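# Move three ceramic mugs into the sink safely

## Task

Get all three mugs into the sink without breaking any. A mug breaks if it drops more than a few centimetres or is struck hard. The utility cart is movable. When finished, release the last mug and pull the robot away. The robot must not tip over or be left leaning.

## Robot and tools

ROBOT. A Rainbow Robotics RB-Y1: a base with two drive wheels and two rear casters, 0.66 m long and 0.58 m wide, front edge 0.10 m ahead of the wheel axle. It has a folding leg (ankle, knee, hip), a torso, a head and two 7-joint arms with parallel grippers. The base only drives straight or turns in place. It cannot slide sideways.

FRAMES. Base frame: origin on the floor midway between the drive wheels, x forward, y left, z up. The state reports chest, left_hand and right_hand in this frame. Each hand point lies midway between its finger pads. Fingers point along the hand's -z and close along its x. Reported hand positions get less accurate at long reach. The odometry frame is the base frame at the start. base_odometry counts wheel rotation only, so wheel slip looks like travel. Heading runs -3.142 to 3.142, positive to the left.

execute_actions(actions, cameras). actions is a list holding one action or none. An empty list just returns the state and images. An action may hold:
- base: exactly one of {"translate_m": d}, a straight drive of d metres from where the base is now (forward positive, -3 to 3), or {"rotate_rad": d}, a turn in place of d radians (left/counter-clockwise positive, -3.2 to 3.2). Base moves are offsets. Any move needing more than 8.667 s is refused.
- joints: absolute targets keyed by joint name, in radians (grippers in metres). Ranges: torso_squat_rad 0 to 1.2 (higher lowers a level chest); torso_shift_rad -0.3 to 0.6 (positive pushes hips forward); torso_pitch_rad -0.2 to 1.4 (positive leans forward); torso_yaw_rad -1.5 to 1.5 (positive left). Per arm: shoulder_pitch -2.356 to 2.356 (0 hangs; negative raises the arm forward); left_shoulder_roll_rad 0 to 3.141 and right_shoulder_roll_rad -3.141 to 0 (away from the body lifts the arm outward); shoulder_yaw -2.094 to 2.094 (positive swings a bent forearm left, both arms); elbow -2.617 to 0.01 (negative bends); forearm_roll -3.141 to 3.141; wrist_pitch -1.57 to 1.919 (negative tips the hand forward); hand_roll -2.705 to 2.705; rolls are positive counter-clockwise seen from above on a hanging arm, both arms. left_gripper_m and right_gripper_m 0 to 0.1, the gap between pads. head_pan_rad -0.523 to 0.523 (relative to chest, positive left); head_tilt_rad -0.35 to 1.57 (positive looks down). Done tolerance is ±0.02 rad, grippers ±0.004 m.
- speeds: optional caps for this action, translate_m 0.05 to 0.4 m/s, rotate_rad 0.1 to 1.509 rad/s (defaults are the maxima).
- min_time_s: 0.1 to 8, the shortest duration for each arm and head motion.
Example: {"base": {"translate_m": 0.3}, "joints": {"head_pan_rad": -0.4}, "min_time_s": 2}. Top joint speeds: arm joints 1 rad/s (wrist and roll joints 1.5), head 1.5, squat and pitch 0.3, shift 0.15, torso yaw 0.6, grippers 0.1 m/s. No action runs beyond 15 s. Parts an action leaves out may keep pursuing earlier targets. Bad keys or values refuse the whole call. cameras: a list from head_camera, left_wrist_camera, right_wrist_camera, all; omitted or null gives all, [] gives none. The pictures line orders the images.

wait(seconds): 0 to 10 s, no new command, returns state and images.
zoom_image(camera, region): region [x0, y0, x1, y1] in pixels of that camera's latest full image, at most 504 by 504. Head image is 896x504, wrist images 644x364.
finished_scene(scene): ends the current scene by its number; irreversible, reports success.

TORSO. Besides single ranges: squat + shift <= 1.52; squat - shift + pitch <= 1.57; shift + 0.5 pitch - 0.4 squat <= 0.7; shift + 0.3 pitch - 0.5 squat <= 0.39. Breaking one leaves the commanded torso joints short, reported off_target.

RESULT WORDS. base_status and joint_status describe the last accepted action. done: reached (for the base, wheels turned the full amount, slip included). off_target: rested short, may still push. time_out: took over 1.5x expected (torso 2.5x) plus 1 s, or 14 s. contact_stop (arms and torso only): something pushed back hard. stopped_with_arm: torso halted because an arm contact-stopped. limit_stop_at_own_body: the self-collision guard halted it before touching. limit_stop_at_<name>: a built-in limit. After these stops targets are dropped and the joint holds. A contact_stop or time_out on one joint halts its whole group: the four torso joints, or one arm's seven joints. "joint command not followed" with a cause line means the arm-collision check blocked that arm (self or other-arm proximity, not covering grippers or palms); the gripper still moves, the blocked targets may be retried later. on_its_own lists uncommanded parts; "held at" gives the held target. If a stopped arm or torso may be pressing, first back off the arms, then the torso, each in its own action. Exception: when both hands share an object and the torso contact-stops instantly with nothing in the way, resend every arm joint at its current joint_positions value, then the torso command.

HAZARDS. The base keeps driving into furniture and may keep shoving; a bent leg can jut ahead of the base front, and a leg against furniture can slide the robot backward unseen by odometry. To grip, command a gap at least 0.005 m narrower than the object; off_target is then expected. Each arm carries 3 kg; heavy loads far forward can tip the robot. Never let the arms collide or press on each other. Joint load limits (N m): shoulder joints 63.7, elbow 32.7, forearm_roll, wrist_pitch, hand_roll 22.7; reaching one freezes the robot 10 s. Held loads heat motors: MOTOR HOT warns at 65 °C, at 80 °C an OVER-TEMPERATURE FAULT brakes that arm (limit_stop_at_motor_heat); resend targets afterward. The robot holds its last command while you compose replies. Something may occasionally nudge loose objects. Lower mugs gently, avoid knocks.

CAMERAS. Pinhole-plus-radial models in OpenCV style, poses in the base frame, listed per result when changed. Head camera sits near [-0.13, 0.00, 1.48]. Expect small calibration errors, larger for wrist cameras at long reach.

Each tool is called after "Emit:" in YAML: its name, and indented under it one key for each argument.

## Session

Emit:
execute_actions:
  actions: []

Scene clock: 0.00 s.
base_odometry: x=+0.000 y=+0.000 heading=+0.000 (m, m, rad; odometry frame)
base_status: not commanded
joint_positions: torso_squat_rad=+0.350 torso_shift_rad=+0.000 torso_pitch_rad=+0.000 torso_yaw_rad=+0.000 left_shoulder_pitch_rad=+0.004 left_shoulder_roll_rad=+0.047 left_shoulder_yaw_rad=+0.025 left_elbow_rad=-0.230 left_forearm_roll_rad=-0.020 left_wrist_pitch_rad=+0.034 left_hand_roll_rad=-0.019 left_gripper_m=+0.099 right_shoulder_pitch_rad=+0.007 right_shoulder_roll_rad=-0.032 right_shoulder_yaw_rad=+0.017 right_elbow_rad=-0.222 right_forearm_roll_rad=-0.007 right_wrist_pitch_rad=-0.035 right_hand_roll_rad=-0.006 right_gripper_m=+0.099 head_pan_rad=+0.000 head_tilt_rad=+0.401
joint_status: not commanded
chest: x=-0.2278 y=+0.0003 z=+1.2474 quat_wxyz=(+1.000, +0.000, +0.000, +0.000) (m; base frame)
left_hand: x=-0.1268 y=+0.2589 z=+0.5695 quat_wxyz=(+0.995, +0.027, -0.095, -0.009) (m; base frame)
right_hand: x=-0.1174 y=-0.2421 z=+0.5714 quat_wxyz=(+0.992, -0.014, -0.125, +0.003) (m; base frame)
pictures: head_camera, left_wrist_camera, right_wrist_camera
camera_calibration (this result's frames):
head_camera: T_world_to_cam=[[0.00875497, -0.998327, 0.0571608, -0.0817368], [-0.39625, -0.055947, -0.916436, 1.30839], [0.918101, -0.0146266, -0.396077, 0.709679], [0, 0, 0, 1]] pos_world=[-0.132389, 0.00198096, 1.48482]
left_wrist_camera: T_world_to_cam=[[0.986526, 0.0134707, 0.163048, 0.0238965], [-0.0896843, -0.788992, 0.607822, -0.126419], [0.136831, -0.614256, -0.777153, 0.709407], [0, 0, 0, 1]] pos_world=[-0.131981, 0.335692, 0.624262]
right_wrist_camera: T_world_to_cam=[[-0.965602, 0.026967, -0.258623, 0.0447422], [-0.129909, 0.811552, 0.569655, -0.106258], [0.225248, 0.583657, -0.780133, 0.700565], [0, 0, 0, 1]] pos_world=[-0.128401, -0.323863, 0.618636]
Images, in order (width x height): head_camera 896x504, left_wrist_camera 644x364, right_wrist_camera 644x364.

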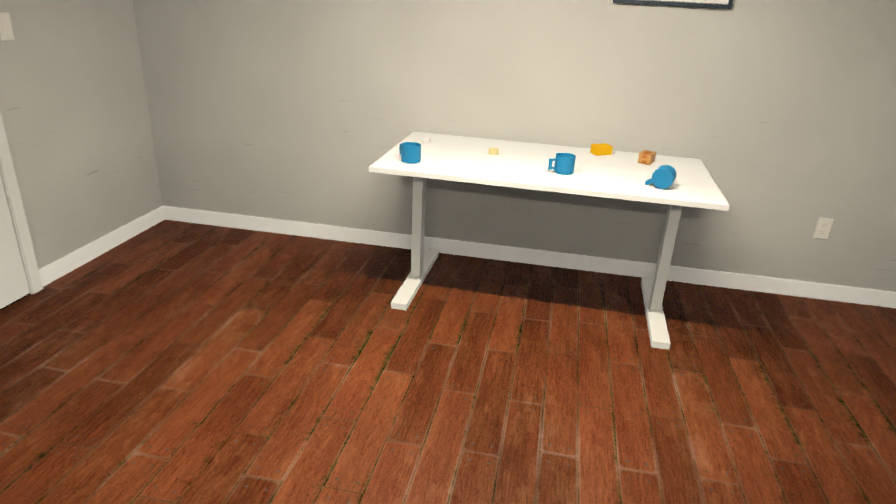

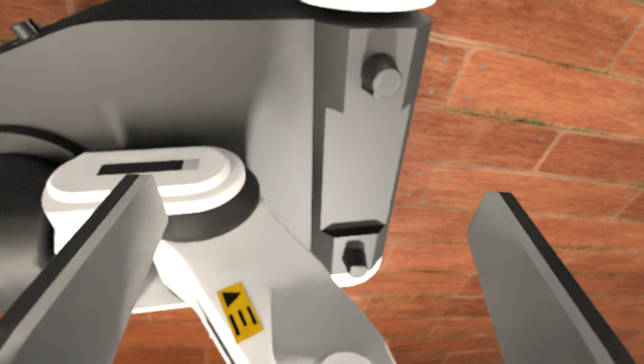

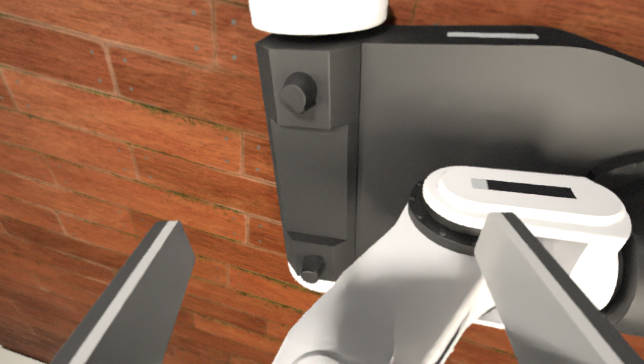

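Emit:
zoom_image:
  camera: "head_camera"
  region: [360, 120, 740, 220]

Emit:
zoom_image:
  camera: "head_camera"
  region: [530, 135, 710, 205]

Region (360, 120, 740, 220) of head_camera's 896x504 image, scaled by 1.326, with more detail than that image has; it fills the top 133 rows of this view, and the rest is white.

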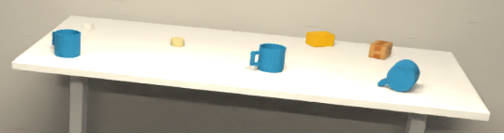

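Region (530, 135, 710, 205) of head_camera's 896x504 image, scaled by 2.800, with more detail than that image has.

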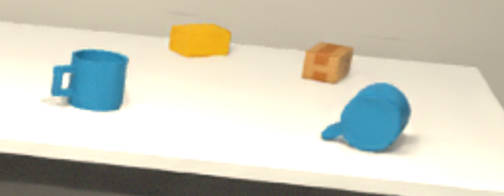

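Emit:
execute_actions:
  actions:
    - {"base":{"rotate_rad":-0.285},"joints":{"torso_squat_rad":0.0,"left_shoulder_pitch_rad":-0.851,"left_shoulder_roll_rad":0.114,"left_shoulder_yaw_rad":0.26,"left_elbow_rad":-1.5,"left_forearm_roll_rad":0,"left_wrist_pitch_rad":1.9,"left_hand_roll_rad":0,"right_shoulder_pitch_rad":-0.851,"right_shoulder_roll_rad":-0.114,"right_shoulder_yaw_rad":-0.26,"right_elbow_rad":-1.5,"right_forearm_roll_rad":0,"right_wrist_pitch_rad":1.9,"right_hand_roll_rad":1.571,"left_gripper_m":0.1,"right_gripper_m":0.1}}
  cameras: []

Emit:
execute_actions:
  actions:
    - {"base":{"translate_m":1.95},"joints":{"torso_shift_rad":0.15,"torso_pitch_rad":0.4,"head_tilt_rad":0.45}}
  cameras: ["head_camera"]

Scene clock: 49.50 s.
base_odometry: x=+0.000 y=+0.000 heading=-0.284 (m, m, rad; odometry frame)
base_status: done
joint_positions: torso_squat_rad=+0.000 torso_shift_rad=+0.000 torso_pitch_rad=+0.000 torso_yaw_rad=+0.000 left_shoulder_pitch_rad=-0.851 left_shoulder_roll_rad=+0.114 left_shoulder_yaw_rad=+0.260 left_elbow_rad=-1.500 left_forearm_roll_rad=+0.000 left_wrist_pitch_rad=+1.900 left_hand_roll_rad=+0.000 left_gripper_m=+0.099 right_shoulder_pitch_rad=-0.851 right_shoulder_roll_rad=-0.114 right_shoulder_yaw_rad=-0.260 right_elbow_rad=-1.500 right_forearm_roll_rad=+0.000 right_wrist_pitch_rad=+1.900 right_hand_roll_rad=+1.571 right_gripper_m=+0.099 head_pan_rad=+0.000 head_tilt_rad=+0.401
joint_status: all done
chest: x=-0.2278 y=+0.0003 z=+1.2899 quat_wxyz=(+1.000, +0.000, +0.000, +0.000) (m; base frame)
left_hand: x=+0.2980 y=+0.2202 z=+1.1458 quat_wxyz=(+0.978, +0.000, -0.209, +0.000) (m; base frame)
right_hand: x=+0.2977 y=-0.2199 z=+1.1456 quat_wxyz=(+0.692, -0.148, -0.147, +0.692) (m; base frame)
pictures: none
No camera images: the call's "cameras" was empty. Leave "cameras" out to get every camera's image.

Scene clock: 55.93 s.
base_odometry: x=+1.872 y=-0.547 heading=-0.284 (m, m, rad; odometry frame)
base_status: done
joint_positions: torso_squat_rad=+0.000 torso_shift_rad=+0.150 torso_pitch_rad=+0.400 torso_yaw_rad=+0.000 left_shoulder_pitch_rad=-0.851 left_shoulder_roll_rad=+0.114 left_shoulder_yaw_rad=+0.260 left_elbow_rad=-1.500 left_forearm_roll_rad=+0.000 left_wrist_pitch_rad=+1.900 left_hand_roll_rad=+0.000 left_gripper_m=+0.099 right_shoulder_pitch_rad=-0.851 right_shoulder_roll_rad=-0.114 right_shoulder_yaw_rad=-0.260 right_elbow_rad=-1.500 right_forearm_roll_rad=+0.000 right_wrist_pitch_rad=+1.900 right_hand_roll_rad=+1.571 right_gripper_m=+0.099 head_pan_rad=+0.000 head_tilt_rad=+0.450
joint_status: all done
chest: x=-0.0029 y=+0.0003 z=+1.2576 quat_wxyz=(+0.980, +0.000, +0.199, +0.000) (m; base frame)
left_hand: x=+0.4252 y=+0.2201 z=+0.9200 quat_wxyz=(+1.000, +0.000, -0.010, -0.001) (m; base frame)
right_hand: x=+0.4248 y=-0.2201 z=+0.9200 quat_wxyz=(+0.707, -0.007, -0.007, +0.707) (m; base frame)
pictures: head_camera
camera_calibration (this result's frames):
head_camera: T_world_to_cam=[[0.0325315, -0.998332, 0.0476979, -0.07224], [-0.755146, -0.0558143, -0.653176, 1.0716], [0.654749, -0.0147701, -0.755702, 0.96821], [0, 0, 0, 1]] pos_world=[0.177631, 0.00199171, 1.43507]
Images, in order (width x height): head_camera 896x504.

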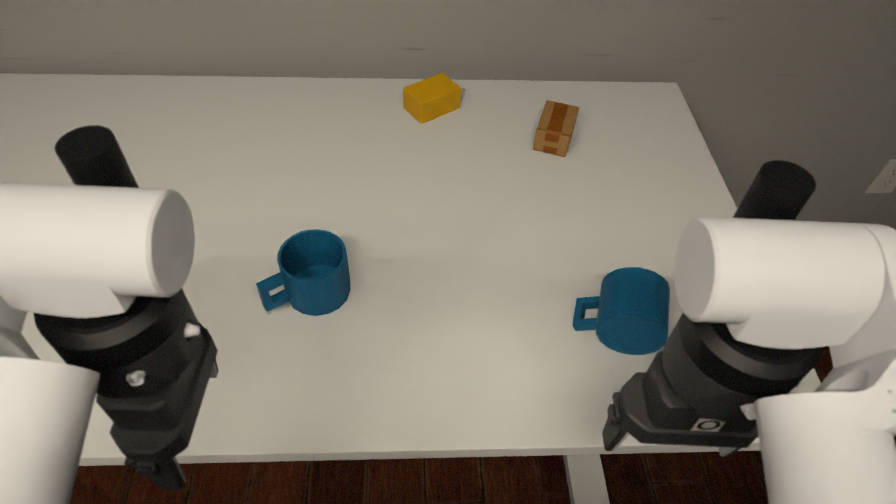

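Emit:
zoom_image:
  camera: "head_camera"
  region: [555, 250, 695, 370]

Emit:
zoom_image:
  camera: "head_camera"
  region: [240, 215, 380, 335]

Region (555, 250, 695, 370) of head_camera's 896x504 image, scaled by 3.600, with more detail than that image has; it fills the top 432 rows of this view, and the rest is white.

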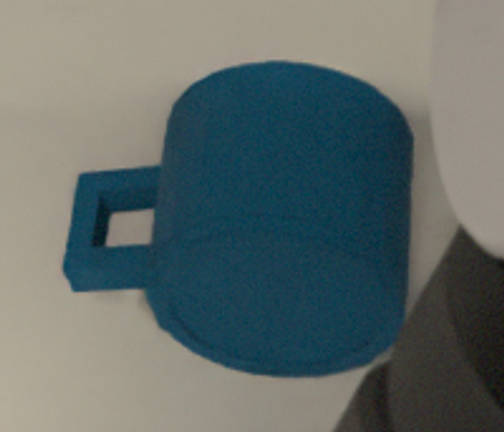

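Region (240, 215, 380, 335) of head_camera's 896x504 image, scaled by 3.600, with more detail than that image has; it fills the top 432 rows of this view, and the rest is white.

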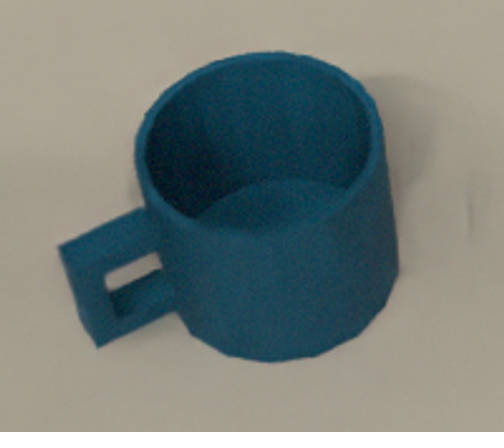

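Emit:
execute_actions:
  actions:
    - {"base":{"translate_m":0.255},"joints":{"head_tilt_rad":0.7,"left_shoulder_pitch_rad":-0.931,"left_shoulder_roll_rad":0.0734,"left_shoulder_yaw_rad":0.166,"left_elbow_rad":-1.392,"left_wrist_pitch_rad":1.879,"left_hand_roll_rad":0.627,"right_shoulder_pitch_rad":-0.776,"right_shoulder_roll_rad":-0.118,"right_shoulder_yaw_rad":-0.304,"right_elbow_rad":-1.525,"right_wrist_pitch_rad":1.876,"right_hand_roll_rad":0.0},"min_time_s":1.3}

Scene clock: 122.70 s.
base_odometry: x=+2.116 y=-0.618 heading=-0.284 (m, m, rad; odometry frame)
base_status: done
joint_positions: torso_squat_rad=+0.000 torso_shift_rad=+0.150 torso_pitch_rad=+0.400 torso_yaw_rad=+0.000 left_shoulder_pitch_rad=-0.931 left_shoulder_roll_rad=+0.074 left_shoulder_yaw_rad=+0.166 left_elbow_rad=-1.392 left_forearm_roll_rad=+0.000 left_wrist_pitch_rad=+1.879 left_hand_roll_rad=+0.627 left_gripper_m=+0.099 right_shoulder_pitch_rad=-0.776 right_shoulder_roll_rad=-0.118 right_shoulder_yaw_rad=-0.304 right_elbow_rad=-1.525 right_forearm_roll_rad=+0.000 right_wrist_pitch_rad=+1.876 right_hand_roll_rad=+0.000 right_gripper_m=+0.099 head_pan_rad=+0.000 head_tilt_rad=+0.700
joint_status: all done
chest: x=-0.0029 y=+0.0003 z=+1.2576 quat_wxyz=(+0.980, +0.000, +0.199, +0.000) (m; base frame)
left_hand: x=+0.4352 y=+0.1682 z=+0.9197 quat_wxyz=(+0.969, +0.000, +0.000, +0.247) (m; base frame)
right_hand: x=+0.4049 y=-0.2446 z=+0.8997 quat_wxyz=(+0.999, +0.000, +0.000, -0.033) (m; base frame)
pictures: head_camera, left_wrist_camera, right_wrist_camera
camera_calibration (this result's frames):
head_camera: T_world_to_cam=[[0.0432249, -0.998347, 0.03789, -0.059233], [-0.893269, -0.055605, -0.446071, 0.787909], [0.44744, -0.0145646, -0.894195, 1.18648], [0, 0, 0, 1]] pos_world=[0.175495, 0.00195724, 1.41465]
left_wrist_camera: T_world_to_cam=[[0.859912, 0.509655, -0.0283576, -0.438722], [0.401462, -0.640963, 0.654213, -0.641733], [0.315247, -0.57395, -0.755778, 0.744774], [0, 0, 0, 1]] pos_world=[0.400106, 0.239733, 0.970273]
right_wrist_camera: T_world_to_cam=[[-0.994724, 0.101992, -0.0110013, 0.441384], [0.0744886, 0.791866, 0.606135, -0.343796], [0.0705324, 0.602118, -0.795286, 0.921253], [0, 0, 0, 1]] pos_world=[0.399686, -0.32748, 0.945902]
Images, in order (width x height): head_camera 896x504, left_wrist_camera 644x364, right_wrist_camera 644x364.

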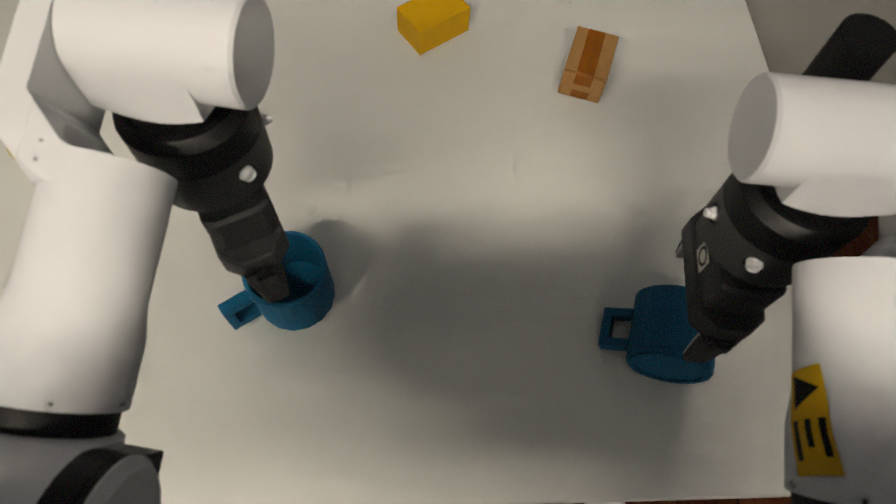

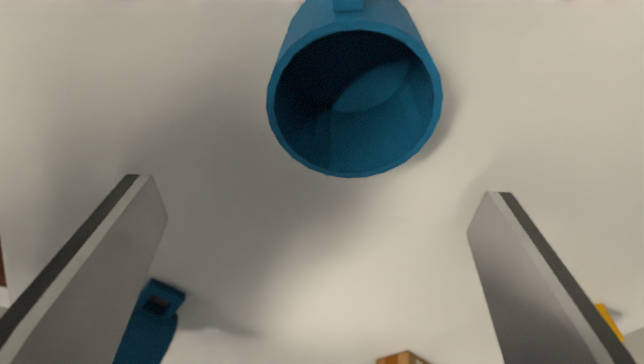

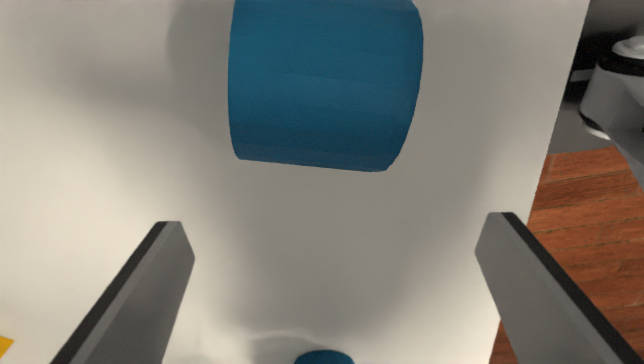

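Emit:
execute_actions:
  actions:
    - {"base":{"translate_m":0.03},"joints":{"left_shoulder_pitch_rad":-0.8775,"left_shoulder_roll_rad":0.0598,"left_shoulder_yaw_rad":0.14,"left_elbow_rad":-1.2417,"left_wrist_pitch_rad":1.676,"left_hand_roll_rad":0.64,"right_shoulder_pitch_rad":-0.6557,"right_shoulder_roll_rad":-0.0952,"right_shoulder_yaw_rad":-0.3213,"right_elbow_rad":-1.537,"right_wrist_pitch_rad":1.77,"right_hand_roll_rad":-0.082},"min_time_s":0.7}
  cameras: ["left_wrist_camera","right_wrist_camera"]

Scene clock: 177.23 s.
base_odometry: x=+2.145 y=-0.627 heading=-0.284 (m, m, rad; odometry frame)
base_status: done
joint_positions: torso_squat_rad=+0.000 torso_shift_rad=+0.150 torso_pitch_rad=+0.400 torso_yaw_rad=+0.000 left_shoulder_pitch_rad=-0.878 left_shoulder_roll_rad=+0.060 left_shoulder_yaw_rad=+0.140 left_elbow_rad=-1.242 left_forearm_roll_rad=+0.000 left_wrist_pitch_rad=+1.676 left_hand_roll_rad=+0.640 left_gripper_m=+0.099 right_shoulder_pitch_rad=-0.656 right_shoulder_roll_rad=-0.096 right_shoulder_yaw_rad=-0.321 right_elbow_rad=-1.537 right_forearm_roll_rad=+0.000 right_wrist_pitch_rad=+1.770 right_hand_roll_rad=-0.082 right_gripper_m=+0.099 head_pan_rad=+0.000 head_tilt_rad=+0.700
joint_status: all done
chest: x=-0.0028 y=+0.0003 z=+1.2576 quat_wxyz=(+0.980, +0.000, +0.199, +0.000) (m; base frame)
left_hand: x=+0.4269 y=+0.1641 z=+0.8596 quat_wxyz=(+0.969, +0.000, +0.000, +0.247) (m; base frame)
right_hand: x=+0.3769 y=-0.2601 z=+0.8596 quat_wxyz=(+0.995, +0.000, +0.000, -0.098) (m; base frame)
pictures: left_wrist_camera, right_wrist_camera
camera_calibration (this result's frames):
left_wrist_camera: T_world_to_cam=[[0.859632, 0.51012, -0.0284695, -0.431083], [0.401869, -0.640699, 0.654222, -0.601914], [0.315491, -0.573831, -0.755767, 0.699593], [0, 0, 0, 1]] pos_world=[0.391747, 0.235706, 0.910242]
right_wrist_camera: T_world_to_cam=[[-0.973016, 0.230486, -0.0107844, 0.439658], [0.17708, 0.775891, 0.605505, -0.347407], [0.147928, 0.587256, -0.795768, 0.868093], [0, 0, 0, 1]] pos_world=[0.360898, -0.341578, 0.9059]
Images, in order (width x height): left_wrist_camera 644x364, right_wrist_camera 644x364.

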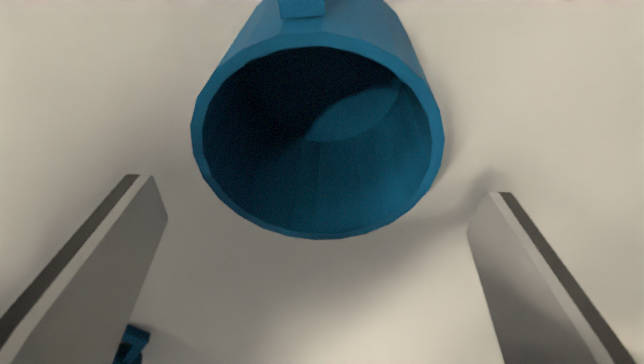

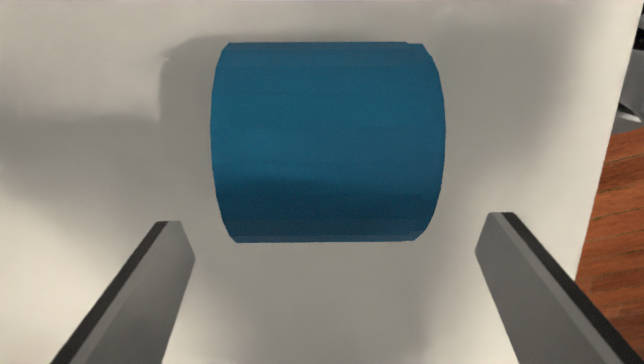

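Emit:
execute_actions:
  actions:
    - {"joints":{"left_shoulder_pitch_rad":-0.9435,"left_shoulder_roll_rad":0.0694,"left_shoulder_yaw_rad":0.1585,"left_elbow_rad":-0.852,"left_wrist_pitch_rad":1.35,"right_shoulder_pitch_rad":-0.666,"right_shoulder_roll_rad":-0.099,"right_shoulder_yaw_rad":-0.325,"right_elbow_rad":-1.291,"right_wrist_pitch_rad":1.534,"right_hand_roll_rad":-0.10},"min_time_s":1.4}
  cameras: ["left_wrist_camera","right_wrist_camera"]

Scene clock: 194.93 s.
base_odometry: x=+2.145 y=-0.627 heading=-0.284 (m, m, rad; odometry frame)
base_status: not commanded
joint_positions: torso_squat_rad=+0.001 torso_shift_rad=+0.149 torso_pitch_rad=+0.398 torso_yaw_rad=+0.000 left_shoulder_pitch_rad=-0.927 left_shoulder_roll_rad=+0.065 left_shoulder_yaw_rad=+0.149 left_elbow_rad=-1.069 left_forearm_roll_rad=+0.002 left_wrist_pitch_rad=+1.522 left_hand_roll_rad=+0.640 left_gripper_m=+0.099 right_shoulder_pitch_rad=-0.666 right_shoulder_roll_rad=-0.099 right_shoulder_yaw_rad=-0.325 right_elbow_rad=-1.291 right_forearm_roll_rad=+0.000 right_wrist_pitch_rad=+1.534 right_hand_roll_rad=-0.100 right_gripper_m=+0.099 head_pan_rad=+0.000 head_tilt_rad=+0.700
joint_status: left_elbow_rad contact_stop (moved +0.173 of +0.390); left_wrist_pitch_rad contact_stop (moved -0.154 of -0.326); the others done
on_its_own: left_shoulder_pitch_rad is held at -0.922, not at your -0.944, since a contact_stop; left_elbow_rad is held at -1.065, not at your -0.852, since a contact_stop; left_wrist_pitch_rad is held at +1.522, not at your +1.350, since a contact_stop
chest: x=-0.0041 y=+0.0000 z=+1.2580 quat_wxyz=(+0.980, +0.000, +0.198, +0.000) (m; base frame)
left_hand: x=+0.4414 y=+0.1597 z=+0.8362 quat_wxyz=(+0.969, -0.006, -0.014, +0.245) (m; base frame)
right_hand: x=+0.3769 y=-0.2604 z=+0.8012 quat_wxyz=(+0.994, +0.000, -0.001, -0.108) (m; base frame)
pictures: left_wrist_camera, right_wrist_camera
camera_calibration (this result's frames):
left_wrist_camera: T_world_to_cam=[[0.863, 0.505185, -0.0043326, -0.46283], [0.378001, -0.639996, 0.668969, -0.597143], [0.33518, -0.578959, -0.743277, 0.65644], [0, 0, 0, 1]] pos_world=[0.405117, 0.231697, 0.885382]
right_wrist_camera: T_world_to_cam=[[-0.968375, 0.249144, -0.0132826, 0.444265], [0.190274, 0.771901, 0.606601, -0.318645], [0.161384, 0.58489, -0.794895, 0.815372], [0, 0, 0, 1]] pos_world=[0.359257, -0.341627, 0.847327]
Images, in order (width x height): left_wrist_camera 644x364, right_wrist_camera 644x364.

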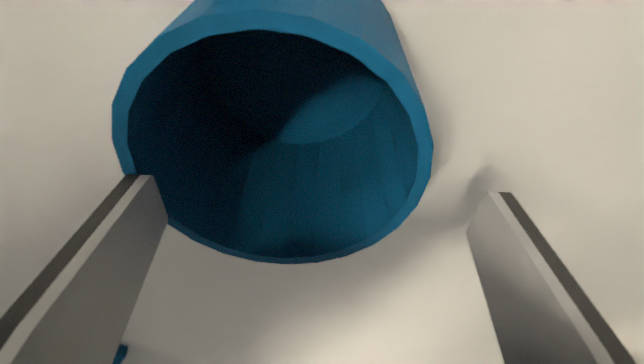

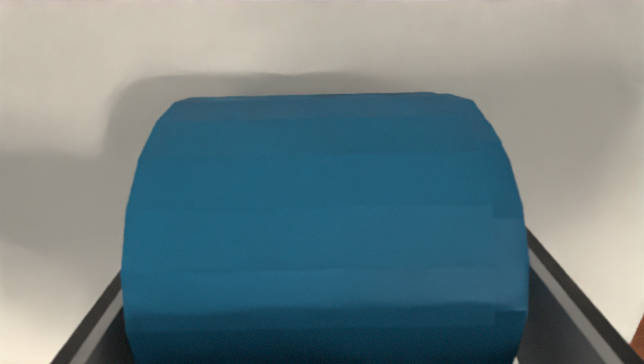

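Emit:
execute_actions:
  actions: []

Scene clock: 226.33 s.
base_odometry: x=+2.145 y=-0.627 heading=-0.284 (m, m, rad; odometry frame)
base_status: not commanded
joint_positions: torso_squat_rad=+0.001 torso_shift_rad=+0.149 torso_pitch_rad=+0.398 torso_yaw_rad=+0.000 left_shoulder_pitch_rad=-0.927 left_shoulder_roll_rad=+0.065 left_shoulder_yaw_rad=+0.149 left_elbow_rad=-1.069 left_forearm_roll_rad=+0.002 left_wrist_pitch_rad=+1.522 left_hand_roll_rad=+0.640 left_gripper_m=+0.099 right_shoulder_pitch_rad=-0.666 right_shoulder_roll_rad=-0.099 right_shoulder_yaw_rad=-0.325 right_elbow_rad=-1.291 right_forearm_roll_rad=+0.000 right_wrist_pitch_rad=+1.534 right_hand_roll_rad=-0.100 right_gripper_m=+0.099 head_pan_rad=+0.000 head_tilt_rad=+0.700
joint_status: left_elbow_rad contact_stop (moved +0.173 of +0.390); left_wrist_pitch_rad contact_stop (moved -0.154 of -0.326); the others done
on_its_own: left_shoulder_pitch_rad is held at -0.922, not at your -0.944, since a contact_stop; left_elbow_rad is held at -1.065, not at your -0.852, since a contact_stop; left_wrist_pitch_rad is held at +1.522, not at your +1.350, since a contact_stop
chest: x=-0.0041 y=+0.0000 z=+1.2580 quat_wxyz=(+0.980, +0.000, +0.198, +0.000) (m; base frame)
left_hand: x=+0.4414 y=+0.1597 z=+0.8362 quat_wxyz=(+0.969, -0.006, -0.014, +0.245) (m; base frame)
right_hand: x=+0.3769 y=-0.2604 z=+0.8012 quat_wxyz=(+0.994, +0.000, -0.001, -0.108) (m; base frame)
pictures: head_camera, left_wrist_camera, right_wrist_camera
camera_calibration (this result's frames):
head_camera: T_world_to_cam=[[0.0431264, -0.998364, 0.0375486, -0.0589905], [-0.89226, -0.0553965, -0.448111, 0.78953], [0.449458, -0.0141777, -0.893189, 1.18609], [0, 0, 0, 1]] pos_world=[0.173911, 0.00165929, 1.41542]
left_wrist_camera: T_world_to_cam=[[0.863, 0.505185, -0.00433259, -0.46283], [0.378001, -0.639996, 0.668969, -0.597143], [0.33518, -0.578958, -0.743277, 0.65644], [0, 0, 0, 1]] pos_world=[0.405117, 0.231697, 0.885382]
right_wrist_camera: T_world_to_cam=[[-0.968376, 0.249142, -0.01329, 0.444275], [0.190269, 0.771901, 0.606602, -0.318646], [0.161389, 0.58489, -0.794894, 0.815371], [0, 0, 0, 1]] pos_world=[0.359261, -0.341626, 0.847329]
Images, in order (width x height): head_camera 896x504, left_wrist_camera 644x364, right_wrist_camera 644x364.

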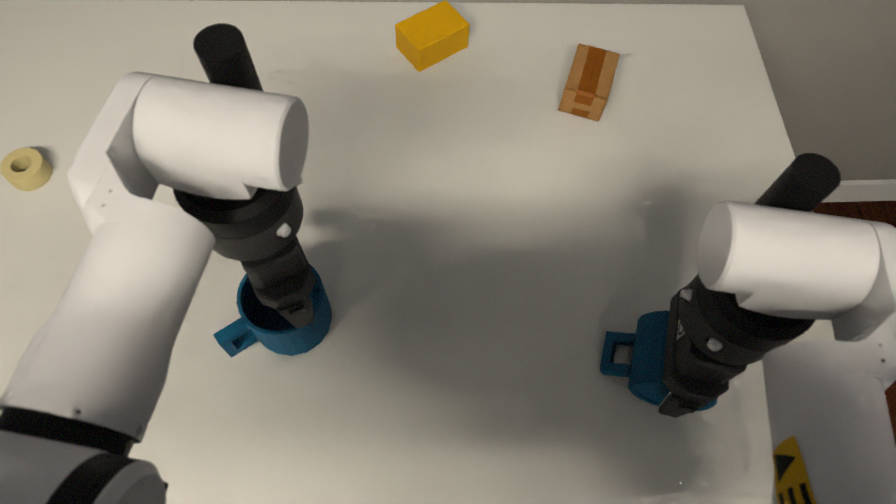

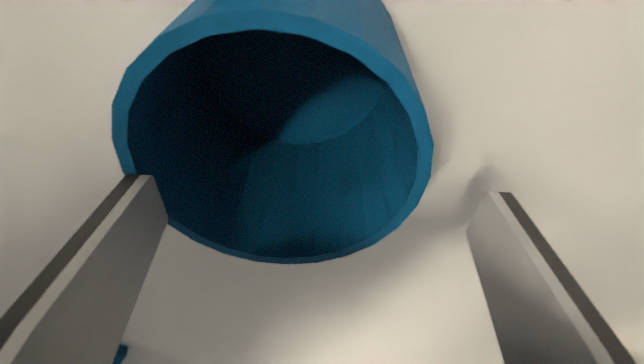

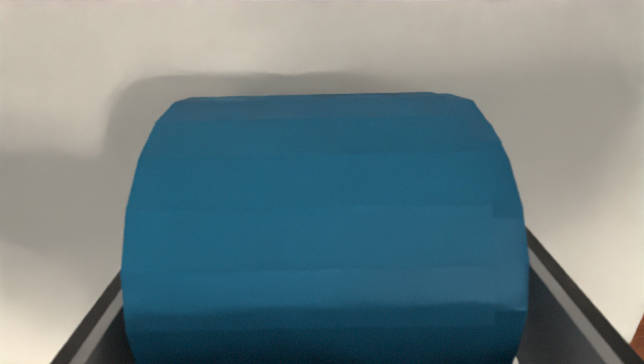

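Emit:
execute_actions:
  actions:
    - {"joints":{"left_shoulder_pitch_rad":-0.8775,"left_shoulder_roll_rad":0.0598,"left_shoulder_yaw_rad":0.14,"left_elbow_rad":-1.2417,"left_forearm_roll_rad":0,"left_wrist_pitch_rad":1.676,"left_hand_roll_rad":0.64,"right_gripper_m":0.065},"min_time_s":0.8}

Scene clock: 230.90 s.
base_odometry: x=+2.145 y=-0.627 heading=-0.284 (m, m, rad; odometry frame)
base_status: not commanded
joint_positions: torso_squat_rad=+0.000 torso_shift_rad=+0.150 torso_pitch_rad=+0.400 torso_yaw_rad=+0.000 left_shoulder_pitch_rad=-0.878 left_shoulder_roll_rad=+0.060 left_shoulder_yaw_rad=+0.140 left_elbow_rad=-1.242 left_forearm_roll_rad=+0.000 left_wrist_pitch_rad=+1.676 left_hand_roll_rad=+0.640 left_gripper_m=+0.099 right_shoulder_pitch_rad=-0.666 right_shoulder_roll_rad=-0.099 right_shoulder_yaw_rad=-0.325 right_elbow_rad=-1.291 right_forearm_roll_rad=+0.000 right_wrist_pitch_rad=+1.534 right_hand_roll_rad=-0.100 right_gripper_m=+0.079 head_pan_rad=+0.000 head_tilt_rad=+0.700
joint_status: right_gripper_m off_target (ended at +0.079, target +0.065); the others done
chest: x=-0.0031 y=+0.0002 z=+1.2577 quat_wxyz=(+0.980, +0.000, +0.198, +0.000) (m; base frame)
left_hand: x=+0.4268 y=+0.1641 z=+0.8600 quat_wxyz=(+0.969, +0.000, +0.000, +0.247) (m; base frame)
right_hand: x=+0.3771 y=-0.2604 z=+0.8003 quat_wxyz=(+0.994, +0.000, +0.000, -0.108) (m; base frame)
pictures: head_camera, left_wrist_camera, right_wrist_camera
camera_calibration (this result's frames):
head_camera: T_world_to_cam=[[0.0432101, -0.998351, 0.0377997, -0.059169], [-0.893084, -0.0555574, -0.446446, 0.788205], [0.44781, -0.0144673, -0.894012, 1.18641], [0, 0, 0, 1]] pos_world=[0.175203, 0.00188344, 1.41479]
left_wrist_camera: T_world_to_cam=[[0.859619, 0.510169, -0.0279737, -0.431437], [0.401524, -0.640669, 0.654463, -0.602212], [0.315965, -0.573821, -0.755576, 0.69945], [0, 0, 0, 1]] pos_world=[0.391673, 0.235646, 0.910544]
right_wrist_camera: T_world_to_cam=[[-0.968395, 0.249147, -0.0117286, 0.443251], [0.191313, 0.772132, 0.605979, -0.317992], [0.160034, 0.584583, -0.795394, 0.815484], [0, 0, 0, 1]] pos_world=[0.359573, -0.341621, 0.846526]
Images, in order (width x height): head_camera 896x504, left_wrist_camera 644x364, right_wrist_camera 644x364.

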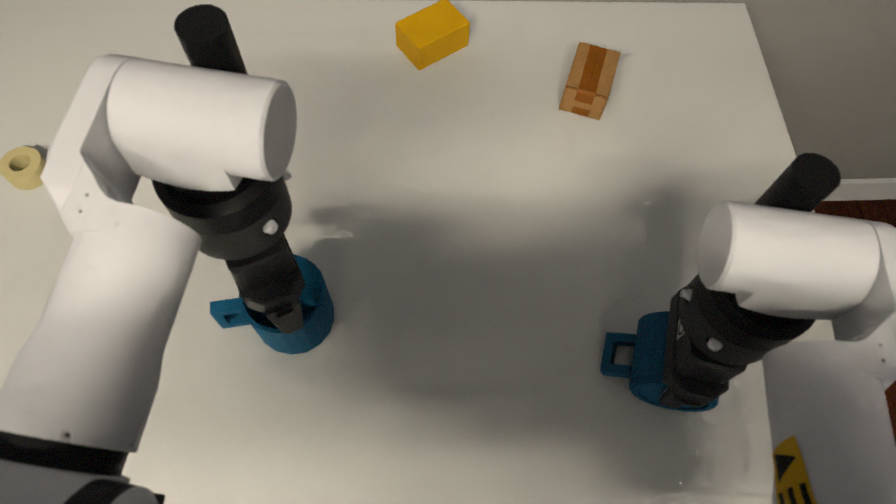

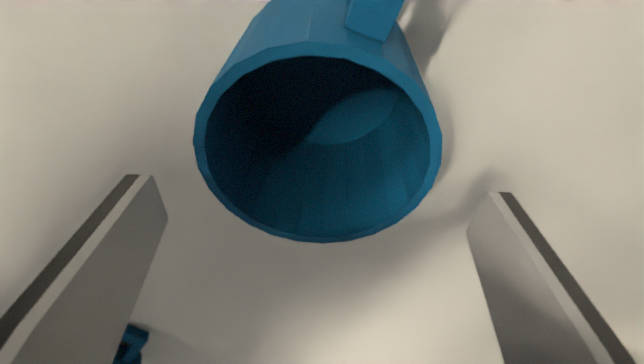

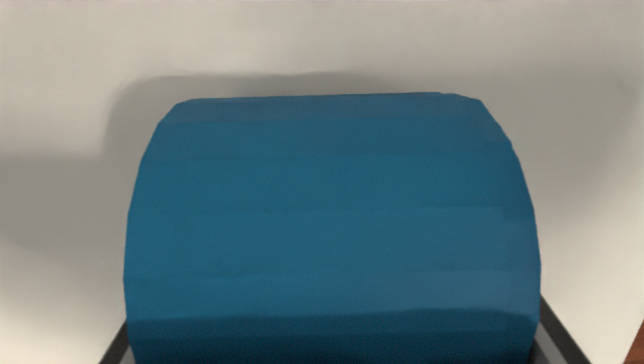

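Emit:
execute_actions:
  actions:
    - {"joints":{"left_shoulder_pitch_rad":-0.8826,"left_shoulder_roll_rad":0.0605,"left_shoulder_yaw_rad":0.1414,"left_elbow_rad":-1.157,"left_wrist_pitch_rad":1.5964},"min_time_s":0.5}
  cameras: ["left_wrist_camera"]

Scene clock: 256.40 s.
base_odometry: x=+2.145 y=-0.627 heading=-0.284 (m, m, rad; odometry frame)
base_status: not commanded
joint_positions: torso_squat_rad=+0.000 torso_shift_rad=+0.150 torso_pitch_rad=+0.400 torso_yaw_rad=+0.000 left_shoulder_pitch_rad=-0.882 left_shoulder_roll_rad=+0.061 left_shoulder_yaw_rad=+0.142 left_elbow_rad=-1.157 left_forearm_roll_rad=+0.000 left_wrist_pitch_rad=+1.596 left_hand_roll_rad=+0.640 left_gripper_m=+0.099 right_shoulder_pitch_rad=-0.666 right_shoulder_roll_rad=-0.099 right_shoulder_yaw_rad=-0.325 right_elbow_rad=-1.291 right_forearm_roll_rad=+0.000 right_wrist_pitch_rad=+1.534 right_hand_roll_rad=-0.100 right_gripper_m=+0.079 head_pan_rad=+0.000 head_tilt_rad=+0.700
joint_status: all done
chest: x=-0.0031 y=+0.0002 z=+1.2577 quat_wxyz=(+0.980, +0.000, +0.199, +0.000) (m; base frame)
left_hand: x=+0.4266 y=+0.1641 z=+0.8400 quat_wxyz=(+0.969, +0.000, +0.000, +0.247) (m; base frame)
right_hand: x=+0.3772 y=-0.2605 z=+0.8003 quat_wxyz=(+0.994, +0.000, +0.000, -0.108) (m; base frame)
pictures: left_wrist_camera
camera_calibration (this result's frames):
left_wrist_camera: T_world_to_cam=[[0.859656, 0.510076, -0.0285148, -0.431309], [0.401905, -0.640782, 0.654118, -0.588864], [0.315378, -0.573777, -0.755855, 0.68489], [0, 0, 0, 1]] pos_world=[0.391445, 0.235642, 0.890565]
Images, in order (width x height): left_wrist_camera 644x364.

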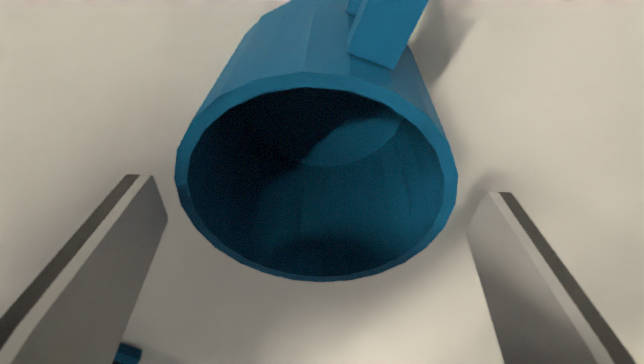

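Emit:
execute_actions:
  actions:
    - {"joints":{"left_shoulder_pitch_rad":-0.896,"left_shoulder_roll_rad":0.0625,"left_shoulder_yaw_rad":0.1452,"left_elbow_rad":-1.0584,"left_wrist_pitch_rad":1.5107},"min_time_s":0.6}
  cameras: ["left_wrist_camera"]

Emit:
execute_actions:
  actions:
    - {"joints":{"left_shoulder_pitch_rad":-0.9435,"left_shoulder_roll_rad":0.0694,"left_shoulder_yaw_rad":0.1585,"left_elbow_rad":-0.852,"left_wrist_pitch_rad":1.35},"min_time_s":0.8}
  cameras: ["left_wrist_camera"]

Scene clock: 266.10 s.
base_odometry: x=+2.145 y=-0.627 heading=-0.284 (m, m, rad; odometry frame)
base_status: not commanded
joint_positions: torso_squat_rad=+0.000 torso_shift_rad=+0.150 torso_pitch_rad=+0.400 torso_yaw_rad=+0.000 left_shoulder_pitch_rad=-0.896 left_shoulder_roll_rad=+0.062 left_shoulder_yaw_rad=+0.145 left_elbow_rad=-1.059 left_forearm_roll_rad=+0.000 left_wrist_pitch_rad=+1.511 left_hand_roll_rad=+0.640 left_gripper_m=+0.099 right_shoulder_pitch_rad=-0.666 right_shoulder_roll_rad=-0.099 right_shoulder_yaw_rad=-0.325 right_elbow_rad=-1.291 right_forearm_roll_rad=+0.000 right_wrist_pitch_rad=+1.534 right_hand_roll_rad=-0.100 right_gripper_m=+0.079 head_pan_rad=+0.000 head_tilt_rad=+0.700
joint_status: all done
chest: x=-0.0031 y=+0.0002 z=+1.2577 quat_wxyz=(+0.980, +0.000, +0.199, +0.000) (m; base frame)
left_hand: x=+0.4266 y=+0.1640 z=+0.8200 quat_wxyz=(+0.969, +0.000, +0.000, +0.247) (m; base frame)
right_hand: x=+0.3772 y=-0.2605 z=+0.8003 quat_wxyz=(+0.994, +0.000, +0.000, -0.108) (m; base frame)
pictures: left_wrist_camera
camera_calibration (this result's frames):
left_wrist_camera: T_world_to_cam=[[0.859878, 0.50971, -0.0283845, -0.431991], [0.401585, -0.64105, 0.654052, -0.575643], [0.315181, -0.573804, -0.755917, 0.669868], [0, 0, 0, 1]] pos_world=[0.3915, 0.235547, 0.870603]
Images, in order (width x height): left_wrist_camera 644x364.

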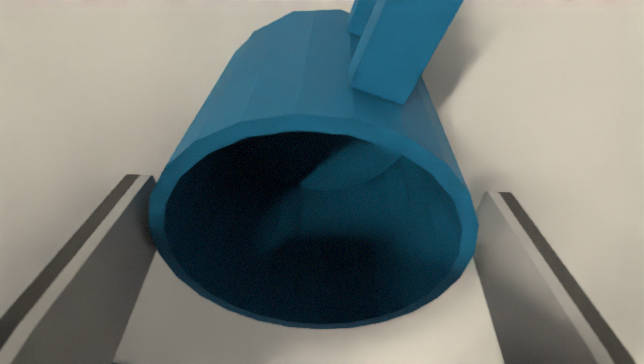

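Scene clock: 267.20 s.
base_odometry: x=+2.145 y=-0.627 heading=-0.284 (m, m, rad; odometry frame)
base_status: not commanded
joint_positions: torso_squat_rad=+0.000 torso_shift_rad=+0.150 torso_pitch_rad=+0.400 torso_yaw_rad=+0.000 left_shoulder_pitch_rad=-0.943 left_shoulder_roll_rad=+0.069 left_shoulder_yaw_rad=+0.158 left_elbow_rad=-0.852 left_forearm_roll_rad=+0.000 left_wrist_pitch_rad=+1.350 left_hand_roll_rad=+0.640 left_gripper_m=+0.099 right_shoulder_pitch_rad=-0.666 right_shoulder_roll_rad=-0.099 right_shoulder_yaw_rad=-0.325 right_elbow_rad=-1.291 right_forearm_roll_rad=+0.000 right_wrist_pitch_rad=+1.534 right_hand_roll_rad=-0.100 right_gripper_m=+0.079 head_pan_rad=+0.000 head_tilt_rad=+0.700
joint_status: all done
chest: x=-0.0031 y=+0.0002 z=+1.2577 quat_wxyz=(+0.980, +0.000, +0.199, +0.000) (m; base frame)
left_hand: x=+0.4267 y=+0.1639 z=+0.7872 quat_wxyz=(+0.969, +0.000, +0.000, +0.247) (m; base frame)
right_hand: x=+0.3772 y=-0.2605 z=+0.8003 quat_wxyz=(+0.994, +0.000, +0.000, -0.108) (m; base frame)
pictures: left_wrist_camera
camera_calibration (this result's frames):
left_wrist_camera: T_world_to_cam=[[0.859893, 0.509703, -0.0280586, -0.433281], [0.401292, -0.64098, 0.654301, -0.554366], [0.315514, -0.573888, -0.755714, 0.64472], [0, 0, 0, 1]] pos_world=[0.39162, 0.235504, 0.837789]
Images, in order (width x height): left_wrist_camera 644x364.

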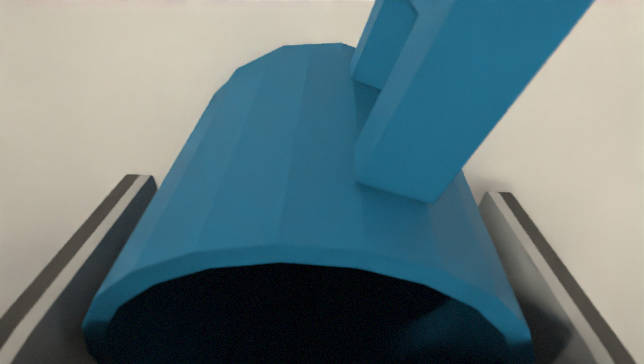

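Emit:
execute_actions:
  actions:
    - {"joints":{"left_gripper_m":0.075,"right_gripper_m":0.065}}
  cameras: ["left_wrist_camera"]

Scene clock: 270.17 s.
base_odometry: x=+2.145 y=-0.627 heading=-0.284 (m, m, rad; odometry frame)
base_status: not commanded
joint_positions: torso_squat_rad=+0.000 torso_shift_rad=+0.150 torso_pitch_rad=+0.400 torso_yaw_rad=+0.000 left_shoulder_pitch_rad=-0.943 left_shoulder_roll_rad=+0.069 left_shoulder_yaw_rad=+0.158 left_elbow_rad=-0.852 left_forearm_roll_rad=+0.000 left_wrist_pitch_rad=+1.350 left_hand_roll_rad=+0.640 left_gripper_m=+0.090 right_shoulder_pitch_rad=-0.666 right_shoulder_roll_rad=-0.099 right_shoulder_yaw_rad=-0.325 right_elbow_rad=-1.291 right_forearm_roll_rad=+0.000 right_wrist_pitch_rad=+1.534 right_hand_roll_rad=-0.100 right_gripper_m=+0.079 head_pan_rad=+0.000 head_tilt_rad=+0.700
joint_status: left_gripper_m off_target (ended at +0.090, target +0.075); right_gripper_m off_target (ended at +0.079, target +0.065)
chest: x=-0.0031 y=+0.0002 z=+1.2577 quat_wxyz=(+0.980, +0.000, +0.199, +0.000) (m; base frame)
left_hand: x=+0.4268 y=+0.1639 z=+0.7872 quat_wxyz=(+0.969, +0.000, +0.000, +0.247) (m; base frame)
right_hand: x=+0.3772 y=-0.2605 z=+0.8003 quat_wxyz=(+0.994, +0.000, +0.000, -0.108) (m; base frame)
pictures: left_wrist_camera
camera_calibration (this result's frames):
left_wrist_camera: T_world_to_cam=[[0.85989, 0.509712, -0.0279859, -0.433372], [0.401251, -0.64099, 0.654316, -0.554371], [0.315574, -0.573869, -0.755703, 0.644693], [0, 0, 0, 1]] pos_world=[0.391646, 0.235518, 0.837802]
Images, in order (width x height): left_wrist_camera 644x364.

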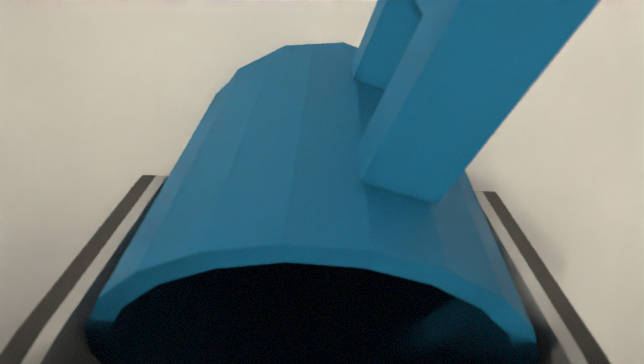

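Emit:
execute_actions:
  actions:
    - {"joints":{"left_shoulder_pitch_rad":-0.904,"left_shoulder_roll_rad":0.035,"left_shoulder_yaw_rad":0.092,"left_elbow_rad":-1.445,"left_wrist_pitch_rad":1.9,"right_shoulder_pitch_rad":-0.851,"right_shoulder_roll_rad":-0.114,"right_shoulder_yaw_rad":-0.26,"right_elbow_rad":-1.5,"right_wrist_pitch_rad":1.9,"left_gripper_m":0.075,"right_gripper_m":0.065,"torso_pitch_rad":0.1},"min_time_s":1.5}

Scene clock: 284.70 s.
base_odometry: x=+2.145 y=-0.627 heading=-0.284 (m, m, rad; odometry frame)
base_status: not commanded
joint_positions: torso_squat_rad=+0.000 torso_shift_rad=+0.150 torso_pitch_rad=+0.100 torso_yaw_rad=+0.000 left_shoulder_pitch_rad=-0.904 left_shoulder_roll_rad=+0.035 left_shoulder_yaw_rad=+0.092 left_elbow_rad=-1.445 left_forearm_roll_rad=+0.000 left_wrist_pitch_rad=+1.900 left_hand_roll_rad=+0.640 left_gripper_m=+0.090 right_shoulder_pitch_rad=-0.850 right_shoulder_roll_rad=-0.114 right_shoulder_yaw_rad=-0.260 right_elbow_rad=-1.500 right_forearm_roll_rad=+0.000 right_wrist_pitch_rad=+1.900 right_hand_roll_rad=-0.100 right_gripper_m=+0.079 head_pan_rad=+0.000 head_tilt_rad=+0.700
joint_status: left_gripper_m off_target (ended at +0.090, target +0.075); right_gripper_m off_target (ended at +0.079, target +0.065); the others done
chest: x=-0.0924 y=+0.0002 z=+1.2805 quat_wxyz=(+0.999, +0.000, +0.050, +0.000) (m; base frame)
left_hand: x=+0.4134 y=+0.1392 z=+1.0841 quat_wxyz=(+0.965, -0.033, -0.146, +0.215) (m; base frame)
right_hand: x=+0.4158 y=-0.2201 z=+1.0838 quat_wxyz=(+0.986, +0.008, -0.159, -0.050) (m; base frame)
pictures: head_camera, left_wrist_camera, right_wrist_camera
camera_calibration (this result's frames):
head_camera: T_world_to_cam=[[0.0302601, -0.998345, 0.0488982, -0.0715664], [-0.721638, -0.0556701, -0.690028, 1.04638], [0.691608, -0.0144065, -0.722129, 1.04923], [0, 0, 0, 1]] pos_world=[0.0316218, 0.00191997, 1.48321]
left_wrist_camera: T_world_to_cam=[[0.858217, 0.455811, 0.23601, -0.678934], [0.151048, -0.663713, 0.732578, -0.737378], [0.49056, -0.593061, -0.638459, 0.662319], [0, 0, 0, 1]] pos_world=[0.369144, 0.212854, 1.12329]
right_wrist_camera: T_world_to_cam=[[-0.937167, 0.136655, -0.321005, 0.7714], [-0.0930673, 0.788832, 0.607522, -0.408078], [0.33624, 0.599224, -0.726549, 0.866576], [0, 0, 0, 1]] pos_world=[0.393574, -0.302784, 1.12515]
Images, in order (width x height): head_camera 896x504, left_wrist_camera 644x364, right_wrist_camera 644x364.

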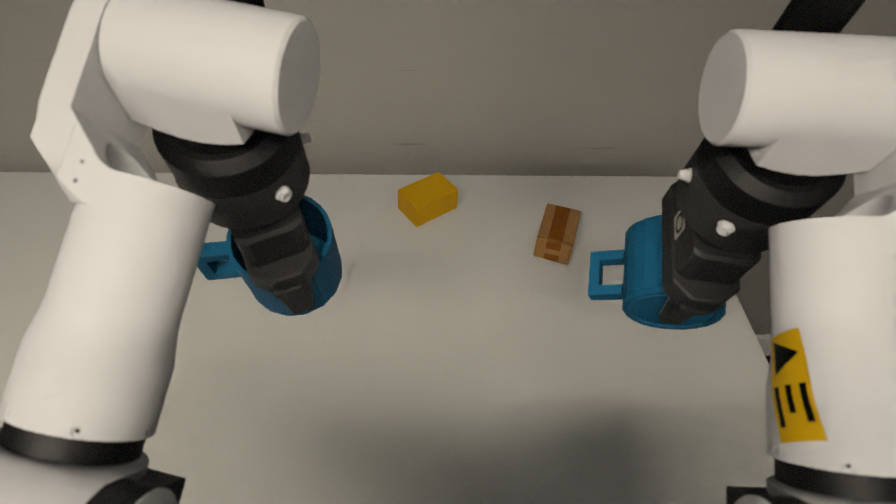

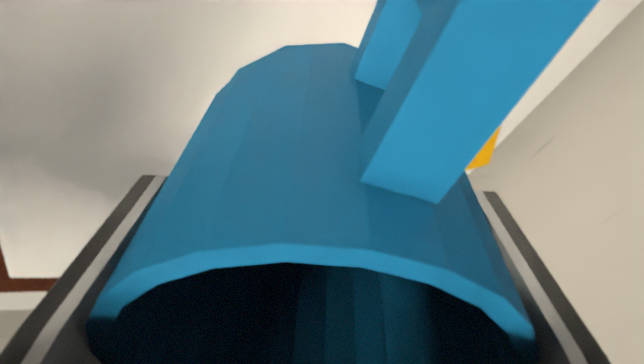

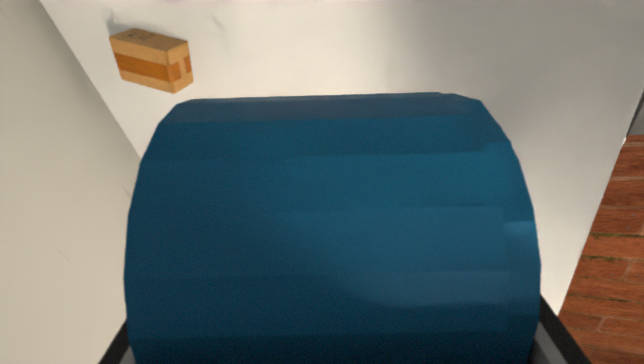

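Emit:
execute_actions:
  actions:
    - {"base":{"translate_m":-0.6},"joints":{"left_gripper_m":0.075,"right_gripper_m":0.065,"head_tilt_rad":0.45,"head_pan_rad":-0.5}}
  cameras: ["head_camera"]

Scene clock: 297.93 s.
base_odometry: x=+1.569 y=-0.458 heading=-0.285 (m, m, rad; odometry frame)
base_status: done
joint_positions: torso_squat_rad=+0.000 torso_shift_rad=+0.150 torso_pitch_rad=+0.100 torso_yaw_rad=+0.000 left_shoulder_pitch_rad=-0.904 left_shoulder_roll_rad=+0.035 left_shoulder_yaw_rad=+0.092 left_elbow_rad=-1.445 left_forearm_roll_rad=+0.000 left_wrist_pitch_rad=+1.900 left_hand_roll_rad=+0.640 left_gripper_m=+0.090 right_shoulder_pitch_rad=-0.851 right_shoulder_roll_rad=-0.114 right_shoulder_yaw_rad=-0.260 right_elbow_rad=-1.500 right_forearm_roll_rad=+0.000 right_wrist_pitch_rad=+1.900 right_hand_roll_rad=-0.100 right_gripper_m=+0.079 head_pan_rad=-0.500 head_tilt_rad=+0.450
joint_status: left_gripper_m off_target (ended at +0.090, target +0.075); right_gripper_m off_target (ended at +0.079, target +0.065); the others done
chest: x=-0.0924 y=+0.0002 z=+1.2805 quat_wxyz=(+0.999, +0.000, +0.050, +0.000) (m; base frame)
left_hand: x=+0.4133 y=+0.1392 z=+1.0840 quat_wxyz=(+0.965, -0.033, -0.146, +0.215) (m; base frame)
right_hand: x=+0.4158 y=-0.2201 z=+1.0839 quat_wxyz=(+0.986, +0.008, -0.159, -0.050) (m; base frame)
pictures: head_camera
camera_calibration (this result's frames):
head_camera: T_world_to_cam=[[-0.460065, -0.881886, 0.103039, -0.176362], [-0.501498, 0.162334, -0.849793, 1.29347], [0.732694, -0.442634, -0.516948, 0.748293], [0, 0, 0, 1]] pos_world=[0.0192667, -0.0342856, 1.50419]
Images, in order (width x height): head_camera 896x504.

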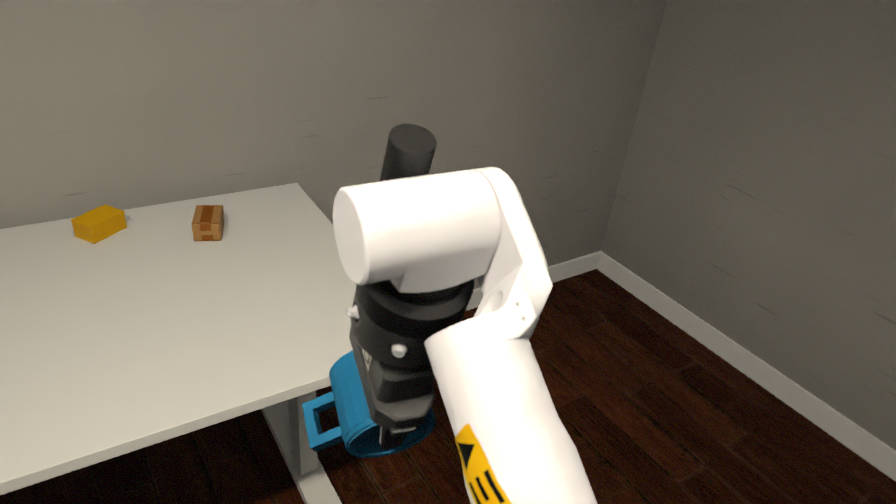

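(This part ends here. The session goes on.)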